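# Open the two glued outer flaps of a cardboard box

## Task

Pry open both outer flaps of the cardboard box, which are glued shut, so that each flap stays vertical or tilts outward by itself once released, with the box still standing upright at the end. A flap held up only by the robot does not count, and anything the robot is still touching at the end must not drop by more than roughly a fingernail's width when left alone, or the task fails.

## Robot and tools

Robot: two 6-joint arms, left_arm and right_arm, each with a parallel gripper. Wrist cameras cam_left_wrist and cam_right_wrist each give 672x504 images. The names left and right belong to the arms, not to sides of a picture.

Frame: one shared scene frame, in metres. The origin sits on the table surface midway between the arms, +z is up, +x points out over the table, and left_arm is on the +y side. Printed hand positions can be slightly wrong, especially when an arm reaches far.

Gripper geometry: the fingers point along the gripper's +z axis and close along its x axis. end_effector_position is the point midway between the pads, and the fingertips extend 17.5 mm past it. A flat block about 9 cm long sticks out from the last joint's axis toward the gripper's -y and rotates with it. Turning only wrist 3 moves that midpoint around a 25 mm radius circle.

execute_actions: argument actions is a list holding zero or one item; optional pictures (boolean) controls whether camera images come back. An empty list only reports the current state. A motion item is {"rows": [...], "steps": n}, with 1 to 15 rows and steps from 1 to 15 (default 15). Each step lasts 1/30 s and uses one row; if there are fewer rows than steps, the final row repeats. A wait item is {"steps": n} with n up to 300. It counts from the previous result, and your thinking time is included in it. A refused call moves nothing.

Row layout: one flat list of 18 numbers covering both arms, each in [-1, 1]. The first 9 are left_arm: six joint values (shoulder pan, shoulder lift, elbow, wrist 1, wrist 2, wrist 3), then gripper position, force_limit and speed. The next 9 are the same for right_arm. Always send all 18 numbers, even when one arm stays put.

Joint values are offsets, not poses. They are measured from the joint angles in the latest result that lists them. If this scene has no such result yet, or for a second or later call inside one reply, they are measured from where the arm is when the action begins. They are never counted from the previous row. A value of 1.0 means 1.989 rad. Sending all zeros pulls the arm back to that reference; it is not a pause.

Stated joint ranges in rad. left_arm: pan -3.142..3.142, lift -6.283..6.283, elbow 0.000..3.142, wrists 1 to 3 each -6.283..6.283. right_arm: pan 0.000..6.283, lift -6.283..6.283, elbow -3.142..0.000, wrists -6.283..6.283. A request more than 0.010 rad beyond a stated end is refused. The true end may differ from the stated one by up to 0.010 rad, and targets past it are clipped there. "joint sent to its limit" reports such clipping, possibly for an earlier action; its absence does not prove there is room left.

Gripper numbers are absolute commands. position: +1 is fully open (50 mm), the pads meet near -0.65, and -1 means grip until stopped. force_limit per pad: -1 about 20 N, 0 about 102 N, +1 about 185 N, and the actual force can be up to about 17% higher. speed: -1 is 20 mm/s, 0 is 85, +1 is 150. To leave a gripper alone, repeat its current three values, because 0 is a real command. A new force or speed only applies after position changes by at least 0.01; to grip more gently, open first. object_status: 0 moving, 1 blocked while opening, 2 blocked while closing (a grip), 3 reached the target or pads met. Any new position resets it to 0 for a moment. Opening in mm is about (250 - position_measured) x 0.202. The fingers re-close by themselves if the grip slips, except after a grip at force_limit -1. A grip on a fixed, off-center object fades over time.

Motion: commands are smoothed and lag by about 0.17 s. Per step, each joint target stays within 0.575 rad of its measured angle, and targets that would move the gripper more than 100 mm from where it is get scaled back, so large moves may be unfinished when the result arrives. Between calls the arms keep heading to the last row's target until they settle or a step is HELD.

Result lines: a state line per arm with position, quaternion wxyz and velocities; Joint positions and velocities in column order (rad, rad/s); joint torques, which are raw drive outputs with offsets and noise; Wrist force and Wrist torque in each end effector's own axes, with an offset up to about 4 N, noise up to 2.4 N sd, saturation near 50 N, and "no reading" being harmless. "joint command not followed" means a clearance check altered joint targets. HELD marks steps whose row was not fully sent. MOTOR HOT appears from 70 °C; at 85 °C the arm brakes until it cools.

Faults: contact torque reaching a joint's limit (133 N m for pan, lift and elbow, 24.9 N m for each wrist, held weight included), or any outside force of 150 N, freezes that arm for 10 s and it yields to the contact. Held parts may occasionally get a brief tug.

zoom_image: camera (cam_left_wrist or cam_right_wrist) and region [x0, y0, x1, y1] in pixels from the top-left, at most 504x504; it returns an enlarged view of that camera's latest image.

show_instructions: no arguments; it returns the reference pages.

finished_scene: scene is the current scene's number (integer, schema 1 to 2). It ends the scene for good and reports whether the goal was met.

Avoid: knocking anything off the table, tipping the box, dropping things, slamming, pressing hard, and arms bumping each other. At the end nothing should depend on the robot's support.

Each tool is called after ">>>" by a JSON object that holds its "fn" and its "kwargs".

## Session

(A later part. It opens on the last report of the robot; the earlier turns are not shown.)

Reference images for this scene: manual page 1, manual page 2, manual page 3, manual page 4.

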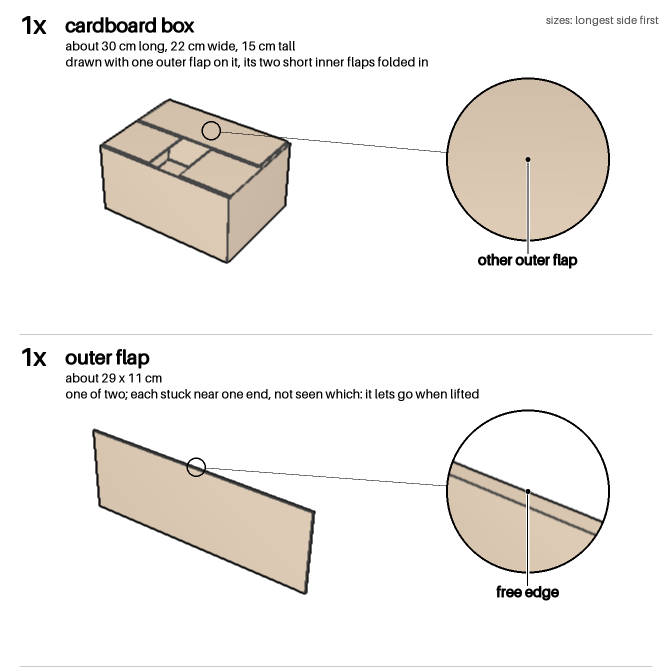

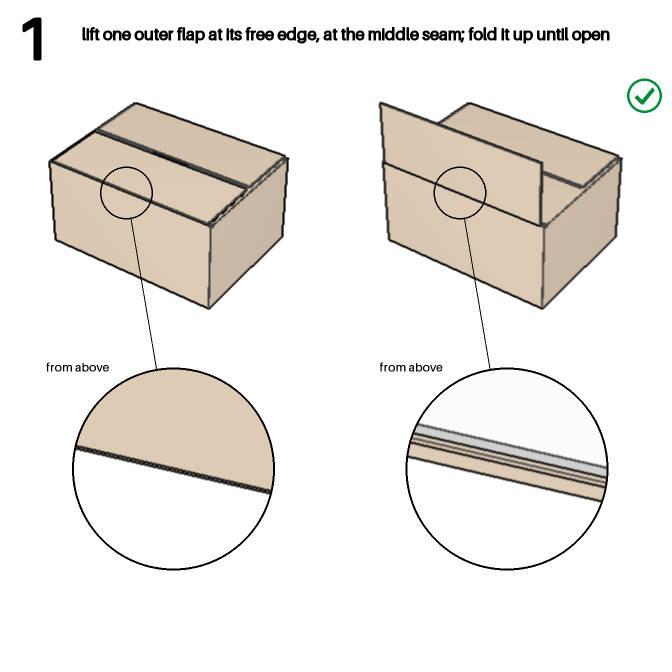

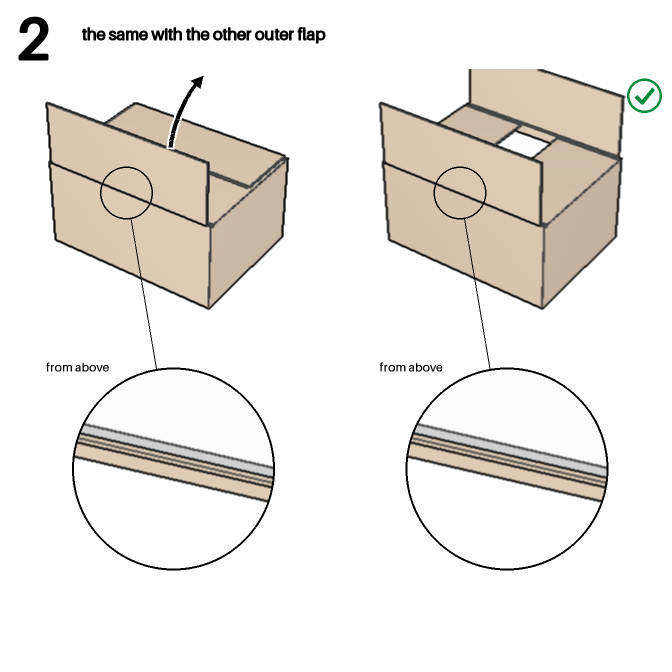

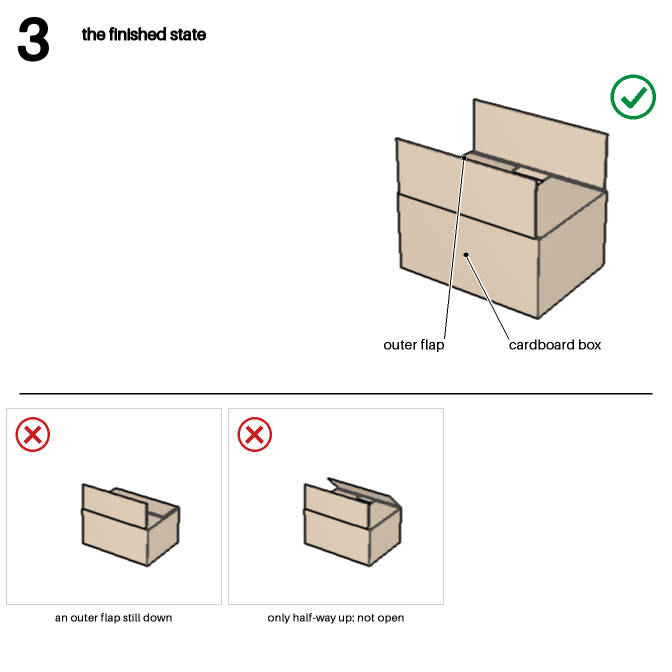

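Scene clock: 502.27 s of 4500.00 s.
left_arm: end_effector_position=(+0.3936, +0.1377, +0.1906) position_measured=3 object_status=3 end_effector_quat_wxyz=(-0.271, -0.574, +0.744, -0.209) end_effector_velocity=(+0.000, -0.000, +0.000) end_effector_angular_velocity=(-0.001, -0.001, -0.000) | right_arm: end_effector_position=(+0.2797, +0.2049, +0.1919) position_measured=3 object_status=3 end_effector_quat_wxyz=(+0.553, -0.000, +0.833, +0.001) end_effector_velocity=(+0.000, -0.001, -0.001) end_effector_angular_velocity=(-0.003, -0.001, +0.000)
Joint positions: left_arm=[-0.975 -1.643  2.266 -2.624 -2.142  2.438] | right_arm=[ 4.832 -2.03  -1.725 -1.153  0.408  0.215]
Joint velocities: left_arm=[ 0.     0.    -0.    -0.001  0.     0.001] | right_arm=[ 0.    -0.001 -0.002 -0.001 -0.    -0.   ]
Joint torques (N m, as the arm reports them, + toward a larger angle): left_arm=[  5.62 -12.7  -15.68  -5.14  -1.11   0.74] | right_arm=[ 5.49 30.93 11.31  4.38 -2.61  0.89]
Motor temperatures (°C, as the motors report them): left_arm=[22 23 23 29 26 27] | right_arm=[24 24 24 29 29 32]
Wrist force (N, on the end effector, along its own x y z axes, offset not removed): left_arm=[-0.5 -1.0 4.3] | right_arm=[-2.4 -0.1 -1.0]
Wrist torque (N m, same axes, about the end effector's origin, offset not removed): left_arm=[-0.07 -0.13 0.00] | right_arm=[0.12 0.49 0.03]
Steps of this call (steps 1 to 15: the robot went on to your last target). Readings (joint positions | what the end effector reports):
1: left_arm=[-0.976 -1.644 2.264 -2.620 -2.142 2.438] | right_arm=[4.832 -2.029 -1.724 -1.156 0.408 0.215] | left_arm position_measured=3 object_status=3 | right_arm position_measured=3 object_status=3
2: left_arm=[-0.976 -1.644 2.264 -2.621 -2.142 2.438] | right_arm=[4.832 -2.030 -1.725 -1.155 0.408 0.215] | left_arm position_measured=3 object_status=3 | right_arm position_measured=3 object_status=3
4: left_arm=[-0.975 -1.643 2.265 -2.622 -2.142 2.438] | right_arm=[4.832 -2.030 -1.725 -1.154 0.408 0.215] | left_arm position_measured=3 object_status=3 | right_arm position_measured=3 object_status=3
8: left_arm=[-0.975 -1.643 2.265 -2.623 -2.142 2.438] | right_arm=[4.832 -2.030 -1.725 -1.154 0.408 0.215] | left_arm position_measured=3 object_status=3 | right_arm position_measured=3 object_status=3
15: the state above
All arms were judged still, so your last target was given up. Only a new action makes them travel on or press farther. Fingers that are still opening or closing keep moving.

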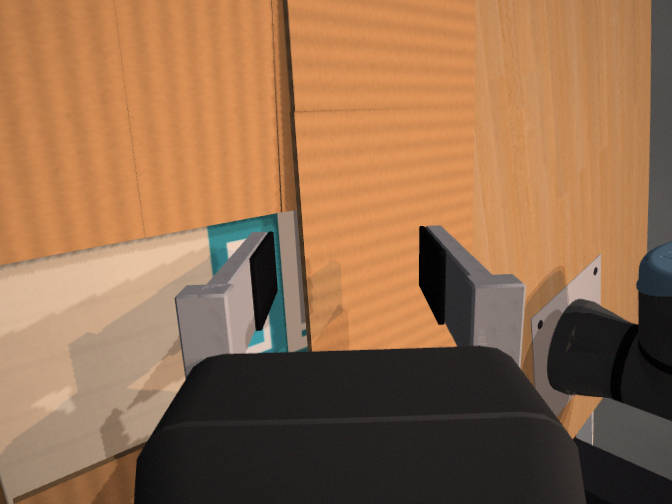

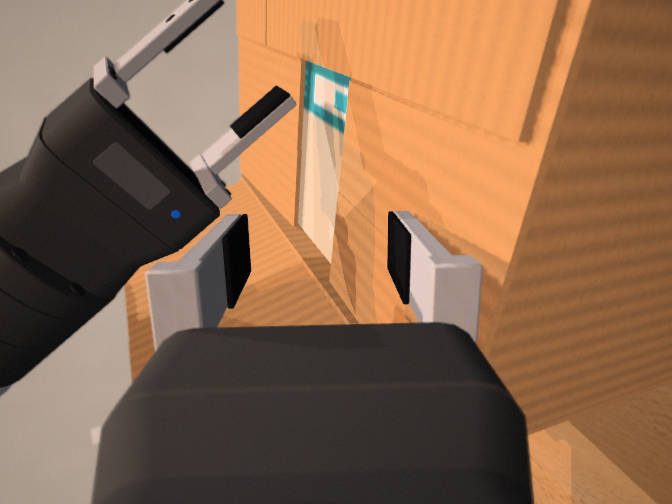

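>>> {"fn": "execute_actions", "kwargs": {"actions": [{"rows":[[-0.0055,0.003,0.0201,-0.0228,0,0,1,0,1,0,-0.0007,-0.0005,0.0012,0,0,1,0,0]]}], "pictures": false}}

>>> {"fn": "execute_actions", "kwargs": {"actions": [{"steps":12}]}}

Scene clock: 516.83 s of 4500.00 s.
left_arm: end_effector_position=(+0.3843, +0.1402, +0.1768) position_measured=3 object_status=3 end_effector_quat_wxyz=(-0.273, -0.570, +0.747, -0.208) end_effector_velocity=(-0.003, +0.001, -0.004) end_effector_angular_velocity=(-0.000, +0.000, -0.003) | right_arm: end_effector_position=(+0.2797, +0.2049, +0.1909) position_measured=3 object_status=3 end_effector_quat_wxyz=(+0.553, -0.000, +0.833, +0.001) end_effector_velocity=(-0.000, -0.001, +0.000) end_effector_angular_velocity=(+0.001, +0.001, -0.000)
Joint positions: left_arm=[-0.986 -1.637  2.304 -2.668 -2.142  2.438] | right_arm=[ 4.832 -2.032 -1.726 -1.151  0.408  0.215]
Joint velocities: left_arm=[-0.004  0.001  0.011 -0.013 -0.    -0.001] | right_arm=[-0.     0.002 -0.002  0.001  0.001  0.001]
Joint torques (N m, as the arm reports them, + toward a larger angle): left_arm=[ -7.41 -12.17 -14.04  -4.99  -2.63  -1.13] | right_arm=[-8.28 29.73 10.69  4.49 -3.57 -1.52]
Motor temperatures (°C, as the motors report them): left_arm=[22 23 23 29 26 27] | right_arm=[24 24 24 29 29 32]
Wrist force (N, on the end effector, along its own x y z axes, offset not removed): left_arm=[-1.5 -2.1 2.9] | right_arm=[1.2 -1.4 2.3]
Wrist torque (N m, same axes, about the end effector's origin, offset not removed): left_arm=[-0.31 0.13 0.16] | right_arm=[-0.10 -0.23 -0.14]
Steps of this call (steps 1 to 90: nothing new was sent; then 11.07 s passed at rest; steps 91 to 105: all 15 steps of this action). Readings (joint positions | what the end effector reports):
91: left_arm=[-0.975 -1.643 2.266 -2.624 -2.142 2.438] | right_arm=[4.832 -2.031 -1.725 -1.153 0.408 0.215] | left_arm position_measured=3 object_status=3 | right_arm position_measured=3 object_status=3
92: left_arm=[-0.976 -1.642 2.268 -2.627 -2.142 2.438] | right_arm=[4.832 -2.031 -1.725 -1.153 0.408 0.215] | left_arm position_measured=3 object_status=3 | right_arm position_measured=3 object_status=3
94: left_arm=[-0.980 -1.640 2.282 -2.642 -2.142 2.438] | right_arm=[4.832 -2.031 -1.726 -1.152 0.408 0.215] | left_arm position_measured=3 object_status=3 | right_arm position_measured=3 object_status=3
98: left_arm=[-0.984 -1.638 2.297 -2.659 -2.142 2.438] | right_arm=[4.832 -2.032 -1.726 -1.151 0.408 0.215] | left_arm position_measured=3 object_status=3 | right_arm position_measured=3 object_status=3
105: the state above

Scene clock: 517.23 s of 4500.00 s.
left_arm: end_effector_position=(+0.3840, +0.1403, +0.1763) position_measured=3 object_status=3 end_effector_quat_wxyz=(-0.273, -0.570, +0.747, -0.208) end_effector_velocity=(-0.001, -0.000, -0.000) end_effector_angular_velocity=(-0.000, +0.000, -0.002) | right_arm: end_effector_position=(+0.2797, +0.2049, +0.1909) position_measured=3 object_status=3 end_effector_quat_wxyz=(+0.553, -0.000, +0.833, +0.001) end_effector_velocity=(+0.000, +0.000, +0.000) end_effector_angular_velocity=(+0.001, -0.001, +0.000)
Joint positions: left_arm=[-0.986 -1.637  2.306 -2.669 -2.142  2.438] | right_arm=[ 4.832 -2.032 -1.726 -1.151  0.408  0.215]
Joint velocities: left_arm=[-0.001  0.     0.001 -0.001 -0.     0.001] | right_arm=[-0.    -0.     0.001  0.    -0.001  0.   ]
Joint torques (N m, as the arm reports them, + toward a larger angle): left_arm=[ -6.46 -12.28 -15.72  -5.17  -1.17  -0.52] | right_arm=[-9.17 30.27 10.64  4.61 -2.52 -1.28]
Motor temperatures (°C, as the motors report them): left_arm=[22 23 23 29 26 27] | right_arm=[24 24 24 29 29 32]
Wrist force (N, on the end effector, along its own x y z axes, offset not removed): left_arm=[0.0 -3.7 4.7] | right_arm=[-1.2 -2.1 0.6]
Wrist torque (N m, same axes, about the end effector's origin, offset not removed): left_arm=[-0.36 -0.04 -0.05] | right_arm=[-0.28 0.09 -0.10]
Steps of this call (steps 1 to 12: the robot went on to your last target). Readings (joint positions | what the end effector reports):
1: left_arm=[-0.986 -1.637 2.305 -2.668 -2.142 2.438] | right_arm=[4.832 -2.032 -1.726 -1.151 0.408 0.215] | left_arm position_measured=3 object_status=3 | right_arm position_measured=3 object_status=3
2: left_arm=[-0.986 -1.637 2.305 -2.668 -2.142 2.438] | right_arm=[4.832 -2.032 -1.726 -1.151 0.408 0.215] | left_arm position_measured=3 object_status=3 | right_arm position_measured=3 object_status=3
4: left_arm=[-0.986 -1.637 2.305 -2.669 -2.142 2.438] | right_arm=[4.832 -2.032 -1.726 -1.151 0.408 0.215] | left_arm position_measured=3 object_status=3 | right_arm position_measured=3 object_status=3
8: left_arm=[-0.986 -1.637 2.305 -2.669 -2.142 2.438] | right_arm=[4.832 -2.032 -1.726 -1.151 0.408 0.215] | left_arm position_measured=3 object_status=3 | right_arm position_measured=3 object_status=3
12: the state above

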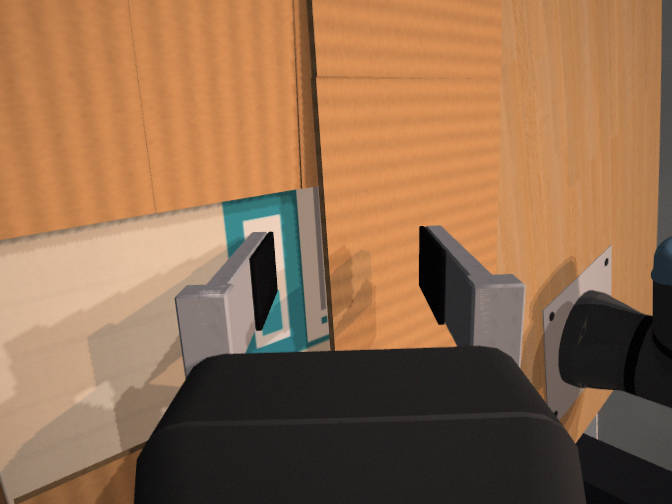

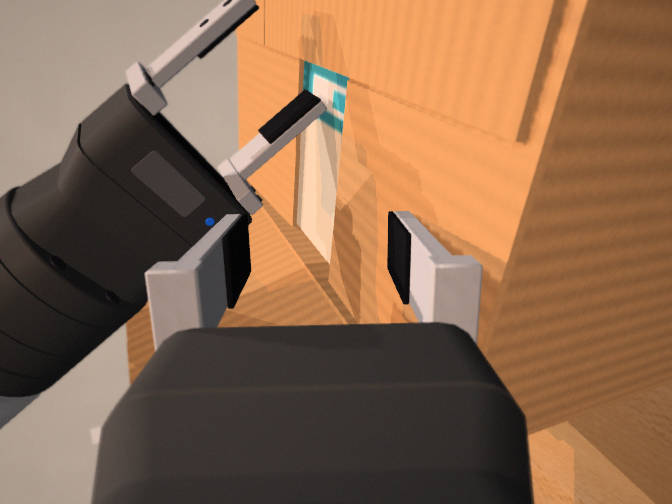

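>>> {"fn": "execute_actions", "kwargs": {"actions": [{"rows":[[-0.02,0.0066,-0.0044,-0.0023,0,0,1,0,1,0,-0.0007,-0.0005,0.0012,0,0,1,0,0]]}], "pictures": false}}

>>> {"fn": "execute_actions", "kwargs": {"actions": [{"steps":12}]}}

Scene clock: 528.13 s of 4500.00 s.
left_arm: end_effector_position=(+0.3726, +0.1248, +0.1753) position_measured=3 object_status=3 end_effector_quat_wxyz=(-0.277, -0.555, +0.758, -0.202) end_effector_velocity=(-0.003, -0.004, -0.000) end_effector_angular_velocity=(-0.000, +0.001, -0.009) | right_arm: end_effector_position=(+0.2797, +0.2049, +0.1899) position_measured=3 object_status=3 end_effector_quat_wxyz=(+0.553, -0.000, +0.833, +0.001) end_effector_velocity=(+0.000, -0.000, -0.000) end_effector_angular_velocity=(+0.000, +0.000, -0.000)
Joint positions: left_arm=[-1.024 -1.624  2.297 -2.674 -2.141  2.438] | right_arm=[ 4.832 -2.033 -1.727 -1.149  0.408  0.215]
Joint velocities: left_arm=[-0.01   0.003 -0.003 -0.001 -0.    -0.001] | right_arm=[-0.  0. -0.  0.  0.  0.]
Joint torques (N m, as the arm reports them, + toward a larger angle): left_arm=[ -5.06 -12.98 -27.35  -5.23  -2.23   1.43] | right_arm=[-9.35 30.95 10.49  4.49 -0.97  1.85]
Motor temperatures (°C, as the motors report them): left_arm=[22 23 23 29 26 27] | right_arm=[24 24 24 29 29 32]
Wrist force (N, on the end effector, along its own x y z axes, offset not removed): left_arm=[-5.6 -0.4 0.9] | right_arm=[-2.9 -0.6 -1.6]
Wrist torque (N m, same axes, about the end effector's origin, offset not removed): left_arm=[-0.05 0.94 0.26] | right_arm=[-0.03 0.19 -0.11]
Steps of this call (steps 1 to 15: the robot went on to your last target; steps 16 to 90: nothing new was sent; then 7.40 s passed at rest; steps 91 to 105: all 15 steps of this action). Readings (joint positions | what the end effector reports):
91: left_arm=[-0.986 -1.637 2.306 -2.669 -2.142 2.438] | right_arm=[4.832 -2.032 -1.726 -1.151 0.408 0.215] | left_arm position_measured=3 object_status=3 | right_arm position_measured=3 object_status=3
92: left_arm=[-0.989 -1.636 2.305 -2.670 -2.141 2.438] | right_arm=[4.832 -2.032 -1.726 -1.151 0.408 0.215] | left_arm position_measured=3 object_status=3 | right_arm position_measured=3 object_status=3
94: left_arm=[-1.002 -1.631 2.302 -2.671 -2.141 2.438] | right_arm=[4.832 -2.032 -1.727 -1.150 0.408 0.215] | left_arm position_measured=3 object_status=3 | right_arm position_measured=3 object_status=3
98: left_arm=[-1.017 -1.626 2.299 -2.673 -2.141 2.438] | right_arm=[4.832 -2.033 -1.727 -1.149 0.408 0.215] | left_arm position_measured=3 object_status=3 | right_arm position_measured=3 object_status=3
105: the state above

Scene clock: 528.53 s of 4500.00 s.
left_arm: end_effector_position=(+0.3722, +0.1243, +0.1753) position_measured=3 object_status=3 end_effector_quat_wxyz=(-0.277, -0.555, +0.758, -0.202) end_effector_velocity=(-0.000, -0.000, -0.000) end_effector_angular_velocity=(-0.000, -0.001, -0.001) | right_arm: end_effector_position=(+0.2797, +0.2049, +0.1898) position_measured=3 object_status=3 end_effector_quat_wxyz=(+0.553, -0.000, +0.833, +0.001) end_effector_velocity=(-0.000, +0.000, -0.001) end_effector_angular_velocity=(+0.002, +0.001, -0.001)
Joint positions: left_arm=[-1.026 -1.624  2.297 -2.674 -2.142  2.438] | right_arm=[ 4.832 -2.033 -1.727 -1.149  0.408  0.215]
Joint velocities: left_arm=[-0.     0.     0.    -0.     0.     0.001] | right_arm=[ 0.    -0.001 -0.     0.001  0.001  0.002]
Joint torques (N m, as the arm reports them, + toward a larger angle): left_arm=[ -6.61 -12.49 -27.01  -5.18  -4.08   0.89] | right_arm=[-9.87 29.39  9.79  4.62 -2.2   0.92]
Motor temperatures (°C, as the motors report them): left_arm=[22 23 23 29 26 27] | right_arm=[24 24 24 29 29 32]
Wrist force (N, on the end effector, along its own x y z axes, offset not removed): left_arm=[-1.6 -2.2 0.9] | right_arm=[-1.5 -2.0 1.6]
Wrist torque (N m, same axes, about the end effector's origin, offset not removed): left_arm=[-0.39 0.19 0.10] | right_arm=[-0.28 -0.10 -0.15]
Steps of this call (steps 1 to 12: the robot went on to your last target). Readings (joint positions | what the end effector reports):
1: left_arm=[-1.025 -1.624 2.297 -2.674 -2.141 2.438] | right_arm=[4.832 -2.033 -1.727 -1.149 0.408 0.215] | left_arm position_measured=3 object_status=3 | right_arm position_measured=3 object_status=3
2: left_arm=[-1.025 -1.624 2.297 -2.674 -2.141 2.438] | right_arm=[4.832 -2.033 -1.727 -1.149 0.408 0.215] | left_arm position_measured=3 object_status=3 | right_arm position_measured=3 object_status=3
4: left_arm=[-1.025 -1.624 2.297 -2.674 -2.141 2.438] | right_arm=[4.832 -2.033 -1.727 -1.149 0.408 0.215] | left_arm position_measured=3 object_status=3 | right_arm position_measured=3 object_status=3
8: left_arm=[-1.026 -1.624 2.297 -2.674 -2.141 2.438] | right_arm=[4.832 -2.033 -1.727 -1.149 0.408 0.215] | left_arm position_measured=3 object_status=3 | right_arm position_measured=3 object_status=3
12: the state above

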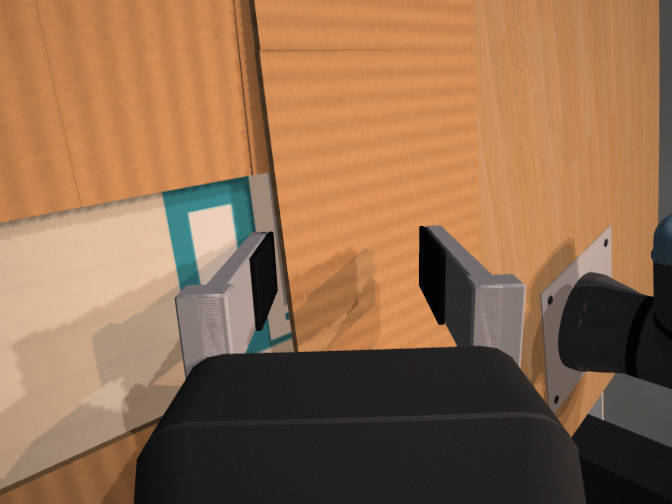

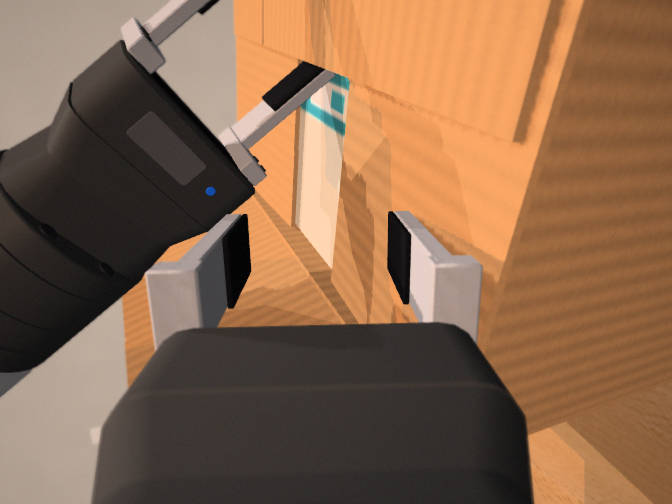

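>>> {"fn": "execute_actions", "kwargs": {"actions": [{"rows":[[-0.007,0.0056,-0.0051,-0.0005,0,0,1,0,1,0,-0.001,-0.0008,0.0018,0,0,1,0,0]]}], "pictures": false}}

>>> {"fn": "execute_actions", "kwargs": {"actions": [{"steps":12}]}}

Scene clock: 533.90 s of 4500.00 s.
left_arm: end_effector_position=(+0.3697, +0.1168, +0.1752) position_measured=3 object_status=3 end_effector_quat_wxyz=(-0.278, -0.550, +0.762, -0.200) end_effector_velocity=(-0.001, -0.002, -0.000) end_effector_angular_velocity=(+0.000, +0.001, -0.003) | right_arm: end_effector_position=(+0.2797, +0.2048, +0.1884) position_measured=3 object_status=3 end_effector_quat_wxyz=(+0.553, -0.000, +0.833, +0.001) end_effector_velocity=(-0.000, +0.000, -0.000) end_effector_angular_velocity=(+0.000, +0.000, -0.000)
Joint positions: left_arm=[-1.039 -1.613  2.287 -2.675 -2.142  2.438] | right_arm=[ 4.832 -2.035 -1.729 -1.145  0.408  0.215]
Joint velocities: left_arm=[-0.003  0.003 -0.003 -0.    -0.    -0.001] | right_arm=[ 0.    -0.001 -0.     0.001  0.    -0.   ]
Joint torques (N m, as the arm reports them, + toward a larger angle): left_arm=[ -9.19 -13.21 -27.82  -5.97  -3.61  -0.98] | right_arm=[-8.99 29.17 10.66  4.6  -2.94 -1.71]
Motor temperatures (°C, as the motors report them): left_arm=[22 23 23 29 26 27] | right_arm=[24 24 24 29 29 32]
Wrist force (N, on the end effector, along its own x y z axes, offset not removed): left_arm=[-8.3 -1.8 -1.4] | right_arm=[-2.4 -1.0 -1.3]
Wrist torque (N m, same axes, about the end effector's origin, offset not removed): left_arm=[-0.20 0.31 0.15] | right_arm=[0.10 -0.07 -0.06]
Steps of this call (steps 1 to 15: the robot went on to your last target; steps 16 to 90: nothing new was sent; then 1.87 s passed at rest; steps 91 to 105: all 15 steps of this action). Readings (joint positions | what the end effector reports):
91: left_arm=[-1.026 -1.624 2.297 -2.674 -2.142 2.438] | right_arm=[4.832 -2.033 -1.727 -1.149 0.408 0.215] | left_arm position_measured=3 object_status=3 | right_arm position_measured=3 object_status=3
92: left_arm=[-1.027 -1.623 2.296 -2.674 -2.142 2.438] | right_arm=[4.832 -2.033 -1.727 -1.148 0.408 0.215] | left_arm position_measured=3 object_status=3 | right_arm position_measured=3 object_status=3
94: left_arm=[-1.032 -1.619 2.293 -2.674 -2.142 2.438] | right_arm=[4.832 -2.034 -1.728 -1.147 0.408 0.215] | left_arm position_measured=3 object_status=3 | right_arm position_measured=3 object_status=3
98: left_arm=[-1.037 -1.615 2.289 -2.674 -2.142 2.438] | right_arm=[4.832 -2.035 -1.728 -1.146 0.408 0.215] | left_arm position_measured=3 object_status=3 | right_arm position_measured=3 object_status=3
105: the state above

Scene clock: 534.30 s of 4500.00 s.
left_arm: end_effector_position=(+0.3697, +0.1165, +0.1752) position_measured=3 object_status=3 end_effector_quat_wxyz=(-0.278, -0.549, +0.762, -0.200) end_effector_velocity=(+0.000, +0.000, -0.000) end_effector_angular_velocity=(-0.000, -0.001, -0.000) | right_arm: end_effector_position=(+0.2797, +0.2048, +0.1883) position_measured=3 object_status=3 end_effector_quat_wxyz=(+0.553, -0.000, +0.833, +0.001) end_effector_velocity=(+0.000, +0.000, +0.001) end_effector_angular_velocity=(+0.002, -0.000, +0.000)
Joint positions: left_arm=[-1.04  -1.612  2.287 -2.675 -2.142  2.438] | right_arm=[ 4.832 -2.035 -1.729 -1.145  0.408  0.215]
Joint velocities: left_arm=[ 0.001  0.     0.001 -0.001 -0.     0.001] | right_arm=[ 0.     0.     0.001 -0.    -0.001  0.   ]
Joint torques (N m, as the arm reports them, + toward a larger angle): left_arm=[ -9.06 -13.14 -29.98  -5.79  -3.26  -0.35] | right_arm=[-9.5  28.41  9.52  4.68 -2.04 -1.02]
Motor temperatures (°C, as the motors report them): left_arm=[22 23 23 29 26 27] | right_arm=[24 24 24 29 29 32]
Wrist force (N, on the end effector, along its own x y z axes, offset not removed): left_arm=[-9.5 -4.2 -4.2] | right_arm=[-0.9 -1.6 -2.9]
Wrist torque (N m, same axes, about the end effector's origin, offset not removed): left_arm=[-0.78 0.12 0.10] | right_arm=[-0.07 -0.30 -0.28]
Steps of this call (steps 1 to 12: the robot went on to your last target). Readings (joint positions | what the end effector reports):
1: left_arm=[-1.039 -1.613 2.287 -2.675 -2.142 2.438] | right_arm=[4.832 -2.035 -1.729 -1.145 0.408 0.215] | left_arm position_measured=3 object_status=3 | right_arm position_measured=3 object_status=3
2: left_arm=[-1.039 -1.613 2.287 -2.675 -2.142 2.438] | right_arm=[4.832 -2.035 -1.729 -1.145 0.408 0.215] | left_arm position_measured=3 object_status=3 | right_arm position_measured=3 object_status=3
4: left_arm=[-1.040 -1.613 2.287 -2.675 -2.142 2.438] | right_arm=[4.832 -2.035 -1.729 -1.145 0.408 0.215] | left_arm position_measured=3 object_status=3 | right_arm position_measured=3 object_status=3
8: left_arm=[-1.040 -1.612 2.287 -2.675 -2.142 2.438] | right_arm=[4.832 -2.035 -1.729 -1.145 0.408 0.215] | left_arm position_measured=3 object_status=3 | right_arm position_measured=3 object_status=3
12: the state above

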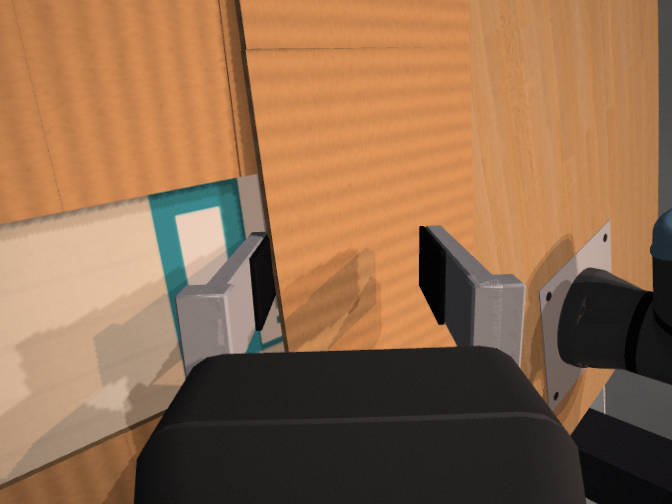

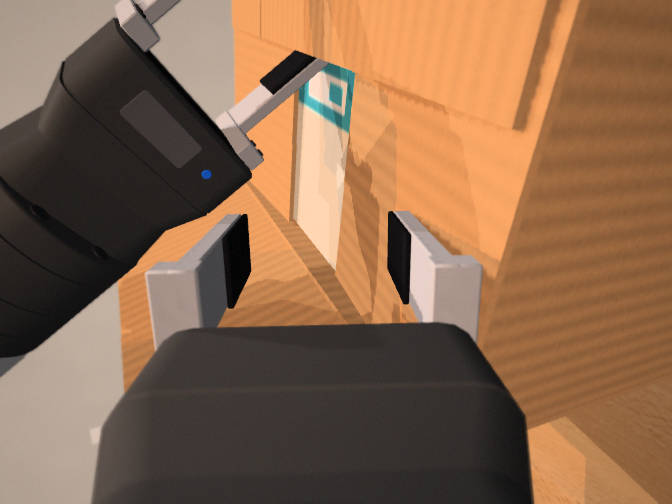

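>>> {"fn": "execute_actions", "kwargs": {"actions": [{"rows":[[0,0,0,0,0,0,1,0,1,0,-0.0016,-0.0013,0.0029,0,0,1,0,0]]}], "pictures": false}}

>>> {"fn": "execute_actions", "kwargs": {"actions": [{"steps":10}], "pictures": false}}

Scene clock: 545.00 s of 4500.00 s.
left_arm: end_effector_position=(+0.3696, +0.1165, +0.1752) position_measured=3 object_status=3 end_effector_quat_wxyz=(-0.278, -0.549, +0.762, -0.200) end_effector_velocity=(-0.000, -0.000, +0.000) end_effector_angular_velocity=(-0.001, -0.000, -0.001) | right_arm: end_effector_position=(+0.2798, +0.2047, +0.1862) position_measured=3 object_status=3 end_effector_quat_wxyz=(+0.553, -0.000, +0.833, +0.001) end_effector_velocity=(-0.000, -0.000, -0.001) end_effector_angular_velocity=(-0.001, +0.002, -0.001)
Joint positions: left_arm=[-1.04  -1.612  2.287 -2.675 -2.142  2.438] | right_arm=[ 4.832 -2.038 -1.731 -1.139  0.407  0.215]
Joint velocities: left_arm=[-0.001 -0.    -0.001 -0.    -0.     0.   ] | right_arm=[-0.    -0.001 -0.001  0.     0.002  0.001]
Joint torques (N m, as the arm reports them, + toward a larger angle): left_arm=[  1.1  -15.32 -23.56  -2.66  -0.12   1.55] | right_arm=[-8.64  6.32 -5.33  3.26  6.31  1.93]
Motor temperatures (°C, as the motors report them): left_arm=[22 23 23 29 26 27] | right_arm=[24 24 24 29 29 32]
Wrist force (N, on the end effector, along its own x y z axes, offset not removed): left_arm=[-5.4 -1.0 -4.3] | right_arm=[-37.7 -5.8 -24.8]
Wrist torque (N m, same axes, about the end effector's origin, offset not removed): left_arm=[-0.06 -0.19 0.14] | right_arm=[-0.07 -0.15 -0.11]
Steps of this call (steps 1 to 15: the robot went on to your last target; steps 16 to 90: nothing new was sent; then 7.20 s passed at rest; steps 91 to 105: all 15 steps of this action). Readings (joint positions | what the end effector reports):
91: left_arm=[-1.040 -1.612 2.287 -2.675 -2.142 2.438] | right_arm=[4.832 -2.035 -1.729 -1.145 0.408 0.215] | left_arm position_measured=3 object_status=3 | right_arm position_measured=3 object_status=3
92: left_arm=[-1.040 -1.612 2.287 -2.675 -2.142 2.438] | right_arm=[4.832 -2.036 -1.729 -1.145 0.408 0.215] | left_arm position_measured=3 object_status=3 | right_arm position_measured=3 object_status=3
94: left_arm=[-1.040 -1.612 2.287 -2.675 -2.142 2.438] | right_arm=[4.832 -2.036 -1.730 -1.143 0.408 0.215] | left_arm position_measured=3 object_status=3 | right_arm position_measured=3 object_status=3
98: left_arm=[-1.040 -1.612 2.287 -2.675 -2.142 2.438] | right_arm=[4.832 -2.037 -1.731 -1.140 0.407 0.215] | left_arm position_measured=3 object_status=3 | right_arm position_measured=3 object_status=3
105: the state above

Scene clock: 545.33 s of 4500.00 s.
left_arm: end_effector_position=(+0.3697, +0.1165, +0.1752) position_measured=3 object_status=3 end_effector_quat_wxyz=(-0.278, -0.549, +0.762, -0.200) end_effector_velocity=(-0.000, -0.001, +0.001) end_effector_angular_velocity=(-0.001, -0.002, -0.003) | right_arm: end_effector_position=(+0.2798, +0.2047, +0.1860) position_measured=3 object_status=3 end_effector_quat_wxyz=(+0.553, -0.000, +0.833, +0.001) end_effector_velocity=(-0.000, -0.000, -0.001) end_effector_angular_velocity=(+0.001, +0.001, -0.001)
Joint positions: left_arm=[-1.04  -1.612  2.287 -2.675 -2.142  2.438] | right_arm=[ 4.832 -2.038 -1.731 -1.139  0.407  0.215]
Joint velocities: left_arm=[-0.002  0.    -0.001 -0.     0.     0.001] | right_arm=[ 0.     0.    -0.001  0.001  0.001  0.001]
Joint torques (N m, as the arm reports them, + toward a larger angle): left_arm=[  2.91 -16.33 -21.18  -2.72  -0.23   0.87] | right_arm=[-9.17  1.72 -8.93  2.93 11.47  1.3 ]
Motor temperatures (°C, as the motors report them): left_arm=[22 23 23 29 26 27] | right_arm=[24 24 24 29 29 32]
Wrist force (N, on the end effector, along its own x y z axes, offset not removed): left_arm=[-3.2 -1.8 0.2] | right_arm=[-43.8 -6.3 -29.6]
Wrist torque (N m, same axes, about the end effector's origin, offset not removed): left_arm=[-0.07 -0.35 -0.35] | right_arm=[-0.10 0.27 -0.26]
Steps of this call (steps 1 to 10: the robot went on to your last target). Readings (joint positions | what the end effector reports):
1: left_arm=[-1.040 -1.612 2.287 -2.675 -2.142 2.438] | right_arm=[4.832 -2.038 -1.731 -1.139 0.407 0.215] | left_arm position_measured=3 object_status=3 | right_arm position_measured=3 object_status=3
2: left_arm=[-1.040 -1.612 2.287 -2.675 -2.142 2.438] | right_arm=[4.832 -2.038 -1.731 -1.139 0.407 0.215] | left_arm position_measured=3 object_status=3 | right_arm position_measured=3 object_status=3
4: left_arm=[-1.040 -1.612 2.287 -2.675 -2.142 2.438] | right_arm=[4.832 -2.038 -1.731 -1.139 0.407 0.215] | left_arm position_measured=3 object_status=3 | right_arm position_measured=3 object_status=3
8: left_arm=[-1.040 -1.612 2.287 -2.675 -2.142 2.438] | right_arm=[4.832 -2.038 -1.731 -1.139 0.407 0.215] | left_arm position_measured=3 object_status=3 | right_arm position_measured=3 object_status=3
10: the state above

>>> {"fn": "execute_actions", "kwargs": {"actions": [{"rows":[[-0.0044,0.0035,-0.0032,-0.0003,0,0,1,0,1,0,0.0004,0.0003,-0.0007,0,0,1,0,0],[-0.0044,0.0035,-0.0032,-0.0003,0,0,1,0,1,0,0.0004,0.0003,-0.0007,0,0,1,0,0],[-0.0044,0.0035,-0.0032,-0.0003,0,0,1,0,1,0,0.0004,0.0003,-0.0007,0,0,1,0,0],[-0.0044,0.0035,-0.0032,-0.0003,0,0,1,0,1,0,0.0004,0.0003,-0.0007,0,0,1,0,0],[-0.0044,0.0035,-0.0032,-0.0003,0,0,1,0,1,0,0.0004,0.0003,-0.0007,0,0,1,0,0],[-0.0055,-0.0006,-0.0077,0.0083,0,0,1,0,1,0,0.0004,0.0003,-0.0007,0,0,1,0,0],[-0.0055,-0.0006,-0.0077,0.0083,0,0,1,0,1,0,0.0004,0.0003,-0.0007,0,0,1,0,0],[-0.0066,-0.0047,-0.0121,0.0168,0,0,1,0,1,0,0.0004,0.0003,-0.0007,0,0,1,0,0],[-0.0066,-0.0047,-0.0121,0.0168,0,0,1,0,1,0,0.0004,0.0003,-0.0007,0,0,1,0,0],[-0.0077,-0.0087,-0.0166,0.0254,0,0,1,0,1,0,0.0004,0.0003,-0.0007,0,0,1,0,0],[-0.0077,-0.0087,-0.0166,0.0254,0,0,1,0,1,0,0.0004,0.0003,-0.0007,0,0,1,0,0],[-0.0088,-0.0128,-0.0211,0.0339,0,0,1,0,1,0,0.0004,0.0003,-0.0007,0,0,1,0,0]]}], "pictures": false}}

>>> {"fn": "execute_actions", "kwargs": {"actions": [{"steps":15}]}}

Scene clock: 559.60 s of 4500.00 s.
left_arm: end_effector_position=(+0.3667, +0.1086, +0.1892) position_measured=3 object_status=3 end_effector_quat_wxyz=(-0.280, -0.544, +0.766, -0.198) end_effector_velocity=(-0.006, -0.012, +0.051) end_effector_angular_velocity=(-0.002, -0.001, -0.024) | right_arm: end_effector_position=(+0.2798, +0.2047, +0.1864) position_measured=3 object_status=3 end_effector_quat_wxyz=(+0.553, -0.000, +0.833, +0.000) end_effector_velocity=(+0.000, +0.000, +0.001) end_effector_angular_velocity=(+0.001, -0.002, +0.001)
Joint positions: left_arm=[-1.054 -1.628  2.256 -2.629 -2.142  2.438] | right_arm=[ 4.832 -2.038 -1.731 -1.141  0.408  0.215]
Joint velocities: left_arm=[-0.024 -0.078 -0.087  0.162  0.    -0.   ] | right_arm=[ 0.     0.001  0.    -0.    -0.002 -0.   ]
Joint torques (N m, as the arm reports them, + toward a larger angle): left_arm=[ -9.93 -27.56 -33.81  -5.63  -5.19  -0.23] | right_arm=[ 4.13 30.05 20.08  0.74  6.21  0.67]
Motor temperatures (°C, as the motors report them): left_arm=[22 23 23 29 26 27] | right_arm=[24 24 24 29 29 32]
Wrist force (N, on the end effector, along its own x y z axes, offset not removed): left_arm=[-13.7 8.8 -8.2] | right_arm=[-41.4 -16.7 -9.8]
Wrist torque (N m, same axes, about the end effector's origin, offset not removed): left_arm=[-0.29 -0.49 -0.18] | right_arm=[-0.21 -0.25 -0.46]
Steps of this call (steps 1 to 15: the robot went on to your last target; steps 16 to 90: nothing new was sent; then 10.77 s passed at rest; steps 91 to 105: all 15 steps of this action). Readings (joint positions | what the end effector reports):
91: left_arm=[-1.040 -1.612 2.287 -2.675 -2.142 2.438] | right_arm=[4.832 -2.038 -1.731 -1.139 0.408 0.215] | left_arm position_measured=3 object_status=3 | right_arm position_measured=3 object_status=3
92: left_arm=[-1.040 -1.612 2.286 -2.675 -2.142 2.438] | right_arm=[4.832 -2.038 -1.731 -1.139 0.408 0.215] | left_arm position_measured=3 object_status=3 | right_arm position_measured=3 object_status=3
94: left_arm=[-1.043 -1.610 2.284 -2.675 -2.141 2.438] | right_arm=[4.832 -2.038 -1.731 -1.140 0.408 0.215] | left_arm position_measured=3 object_status=3 | right_arm position_measured=3 object_status=3
98: left_arm=[-1.047 -1.609 2.279 -2.671 -2.141 2.438] | right_arm=[4.832 -2.038 -1.731 -1.140 0.408 0.215] | left_arm position_measured=3 object_status=3 | right_arm position_measured=3 object_status=3
105: the state above

Scene clock: 560.10 s of 4500.00 s.
left_arm: end_effector_position=(+0.3659, +0.1072, +0.1957) position_measured=3 object_status=3 end_effector_quat_wxyz=(-0.280, -0.543, +0.767, -0.198) end_effector_velocity=(-0.000, -0.000, +0.001) end_effector_angular_velocity=(-0.001, -0.001, -0.002) | right_arm: end_effector_position=(+0.2798, +0.2047, +0.1866) position_measured=3 object_status=3 end_effector_quat_wxyz=(+0.553, -0.000, +0.833, +0.001) end_effector_velocity=(+0.000, +0.000, +0.001) end_effector_angular_velocity=(-0.000, -0.001, +0.001)
Joint positions: left_arm=[-1.057 -1.638  2.245 -2.608 -2.142  2.438] | right_arm=[ 4.832 -2.038 -1.731 -1.141  0.407  0.215]
Joint velocities: left_arm=[-0.001 -0.002 -0.002  0.003  0.     0.002] | right_arm=[-0.     0.001  0.    -0.    -0.001 -0.001]
Joint torques (N m, as the arm reports them, + toward a larger angle): left_arm=[-10.25 -31.49 -35.01  -5.44  -4.5    1.37] | right_arm=[15.35 32.5  21.29  1.01  5.05  2.59]
Motor temperatures (°C, as the motors report them): left_arm=[22 23 23 29 26 27] | right_arm=[24 24 24 29 29 32]
Wrist force (N, on the end effector, along its own x y z axes, offset not removed): left_arm=[-12.5 2.3 1.2] | right_arm=[-35.1 -13.7 -9.6]
Wrist torque (N m, same axes, about the end effector's origin, offset not removed): left_arm=[-0.64 -0.45 -0.14] | right_arm=[-0.03 -0.55 -0.26]
Steps of this call (steps 1 to 15: the robot went on to your last target). Readings (joint positions | what the end effector reports):
1: left_arm=[-1.055 -1.630 2.254 -2.624 -2.142 2.438] | right_arm=[4.832 -2.038 -1.731 -1.141 0.408 0.215] | left_arm position_measured=3 object_status=3 | right_arm position_measured=3 object_status=3
2: left_arm=[-1.055 -1.632 2.252 -2.620 -2.142 2.438] | right_arm=[4.832 -2.038 -1.731 -1.141 0.408 0.215] | left_arm position_measured=3 object_status=3 | right_arm position_measured=3 object_status=3
4: left_arm=[-1.056 -1.634 2.249 -2.615 -2.142 2.438] | right_arm=[4.832 -2.038 -1.731 -1.141 0.407 0.215] | left_arm position_measured=3 object_status=3 | right_arm position_measured=3 object_status=3
8: left_arm=[-1.057 -1.637 2.246 -2.610 -2.142 2.438] | right_arm=[4.832 -2.038 -1.731 -1.141 0.407 0.215] | left_arm position_measured=3 object_status=3 | right_arm position_measured=3 object_status=3
15: the state above

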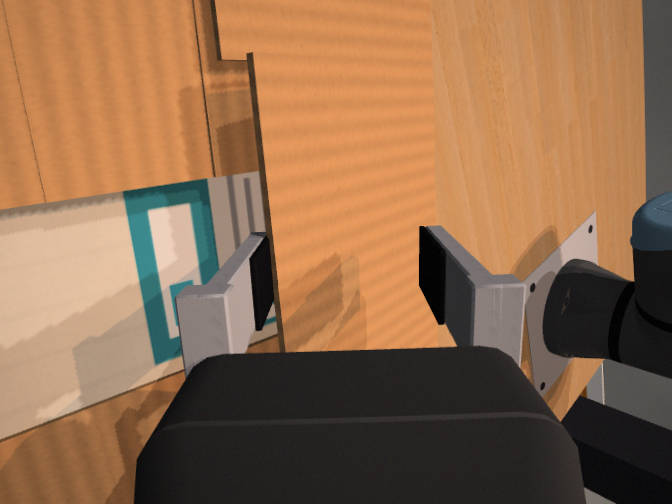

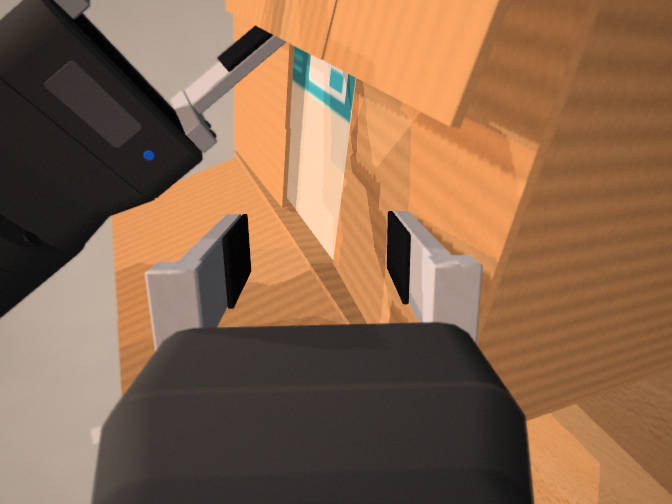

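Lifting; glued at far end. Continue up 20, forward 12.

>>> {"fn": "execute_actions", "kwargs": {"actions": [{"rows":[[-0.0053,-0.0057,-0.0112,0.0169,0,0,1,0,1,0,0,0,0,0,0,1,0,0],[-0.0053,-0.0057,-0.0112,0.0169,0,0,1,0,1,0,0,0,0,0,0,1,0,0],[-0.0053,-0.0057,-0.0112,0.0169,0,0,1,0,1,0,0,0,0,0,0,1,0,0],[-0.0053,-0.0057,-0.0112,0.0169,0,0,1,0,1,0,0,0,0,0,0,1,0,0],[-0.0053,-0.0057,-0.0112,0.0169,0,0,1,0,1,0,0,0,0,0,0,1,0,0],[-0.0053,-0.0057,-0.0112,0.0169,0,0,1,0,1,0,0,0,0,0,0,1,0,0],[-0.0106,-0.0114,-0.0224,0.0338,0,0,1,0,1,0,0,0,0,0,0,1,0,0]]}], "pictures": false}}

>>> {"fn": "execute_actions", "kwargs": {"actions": [{"steps":15}]}}

Scene clock: 570.13 s of 4500.00 s.
left_arm: end_effector_position=(+0.3608, +0.0980, +0.2150) position_measured=3 object_status=3 end_effector_quat_wxyz=(-0.282, -0.535, +0.772, -0.195) end_effector_velocity=(-0.005, -0.006, +0.015) end_effector_angular_velocity=(+0.003, +0.002, -0.014) | right_arm: end_effector_position=(+0.2798, +0.2047, +0.1866) position_measured=3 object_status=3 end_effector_quat_wxyz=(+0.553, -0.000, +0.833, +0.001) end_effector_velocity=(-0.000, +0.000, -0.001) end_effector_angular_velocity=(-0.002, -0.000, +0.001)
Joint positions: left_arm=[-1.076 -1.658  2.205 -2.547 -2.142  2.438] | right_arm=[ 4.832 -2.038 -1.731 -1.141  0.407  0.215]
Joint velocities: left_arm=[-0.014 -0.017 -0.032  0.052 -0.    -0.   ] | right_arm=[ 0.    -0.002 -0.001  0.001 -0.    -0.001]
Joint torques (N m, as the arm reports them, + toward a larger angle): left_arm=[ -7.91 -28.12 -27.51  -2.    -4.8    1.33] | right_arm=[ 5.62 32.12 18.47  2.1   5.9   2.47]
Motor temperatures (°C, as the motors report them): left_arm=[22 23 23 29 26 27] | right_arm=[24 24 24 29 29 32]
Wrist force (N, on the end effector, along its own x y z axes, offset not removed): left_arm=[-3.9 -0.8 -1.7] | right_arm=[-34.8 -11.5 -13.1]
Wrist torque (N m, same axes, about the end effector's origin, offset not removed): left_arm=[0.14 0.18 0.18] | right_arm=[-0.24 -0.38 -0.41]
Steps of this call (steps 1 to 15: the robot went on to your last target; steps 16 to 90: nothing new was sent; then 6.53 s passed at rest; steps 91 to 105: all 15 steps of this action). Readings (joint positions | what the end effector reports):
91: left_arm=[-1.057 -1.638 2.245 -2.607 -2.142 2.438] | right_arm=[4.832 -2.038 -1.731 -1.141 0.407 0.215] | left_arm position_measured=3 object_status=3 | right_arm position_measured=3 object_status=3
92: left_arm=[-1.058 -1.639 2.243 -2.605 -2.141 2.438] | right_arm=[4.832 -2.038 -1.731 -1.141 0.407 0.215] | left_arm position_measured=3 object_status=3 | right_arm position_measured=3 object_status=3
94: left_arm=[-1.062 -1.642 2.236 -2.594 -2.141 2.438] | right_arm=[4.832 -2.038 -1.731 -1.141 0.407 0.215] | left_arm position_measured=3 object_status=3 | right_arm position_measured=3 object_status=3
98: left_arm=[-1.066 -1.648 2.226 -2.579 -2.141 2.438] | right_arm=[4.832 -2.038 -1.731 -1.141 0.407 0.215] | left_arm position_measured=3 object_status=3 | right_arm position_measured=3 object_status=3
105: the state above

Scene clock: 570.63 s of 4500.00 s.
left_arm: end_effector_position=(+0.3602, +0.0971, +0.2170) position_measured=3 object_status=3 end_effector_quat_wxyz=(-0.282, -0.535, +0.773, -0.195) end_effector_velocity=(-0.001, -0.000, -0.000) end_effector_angular_velocity=(+0.001, +0.001, -0.001) | right_arm: end_effector_position=(+0.2798, +0.2047, +0.1866) position_measured=3 object_status=3 end_effector_quat_wxyz=(+0.553, -0.000, +0.833, +0.001) end_effector_velocity=(+0.000, -0.000, -0.000) end_effector_angular_velocity=(-0.003, -0.000, +0.000)
Joint positions: left_arm=[-1.078 -1.66   2.201 -2.541 -2.142  2.438] | right_arm=[ 4.832 -2.038 -1.731 -1.141  0.407  0.215]
Joint velocities: left_arm=[-0.001 -0.     0.     0.001  0.    -0.001] | right_arm=[-0.    -0.001  0.    -0.     0.    -0.002]
Joint torques (N m, as the arm reports them, + toward a larger angle): left_arm=[ -7.57 -28.75 -28.72  -2.08  -4.95  -0.2 ] | right_arm=[-6.13 27.7  13.32  2.44  6.73  0.73]
Motor temperatures (°C, as the motors report them): left_arm=[22 23 23 29 26 27] | right_arm=[24 24 24 29 29 32]
Wrist force (N, on the end effector, along its own x y z axes, offset not removed): left_arm=[-0.1 -4.8 -1.2] | right_arm=[-36.0 -9.5 -13.5]
Wrist torque (N m, same axes, about the end effector's origin, offset not removed): left_arm=[-0.58 -0.23 -0.14] | right_arm=[0.16 -0.13 -0.27]
Steps of this call (steps 1 to 15: the robot went on to your last target). Readings (joint positions | what the end effector reports):
1: left_arm=[-1.077 -1.659 2.204 -2.546 -2.142 2.438] | right_arm=[4.832 -2.038 -1.731 -1.141 0.407 0.215] | left_arm position_measured=3 object_status=3 | right_arm position_measured=3 object_status=3
2: left_arm=[-1.077 -1.659 2.203 -2.544 -2.142 2.438] | right_arm=[4.832 -2.038 -1.731 -1.141 0.407 0.215] | left_arm position_measured=3 object_status=3 | right_arm position_measured=3 object_status=3
4: left_arm=[-1.078 -1.660 2.202 -2.543 -2.142 2.438] | right_arm=[4.832 -2.038 -1.731 -1.141 0.407 0.215] | left_arm position_measured=3 object_status=3 | right_arm position_measured=3 object_status=3
8: left_arm=[-1.078 -1.660 2.201 -2.541 -2.142 2.438] | right_arm=[4.832 -2.038 -1.731 -1.141 0.407 0.215] | left_arm position_measured=3 object_status=3 | right_arm position_measured=3 object_status=3
15: the state above
All arms were judged still, so your last target was given up. Only a new action makes them travel on or press farther. Fingers that are still opening or closing keep moving.

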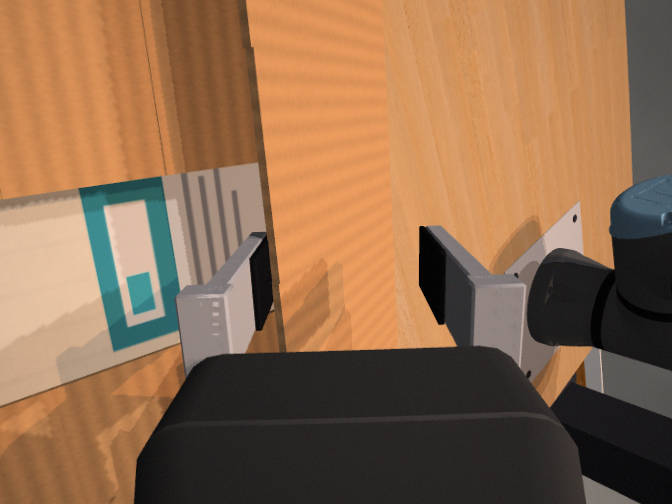

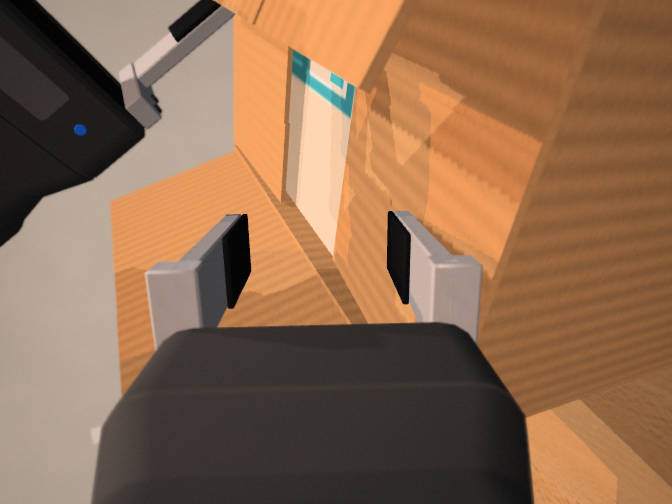

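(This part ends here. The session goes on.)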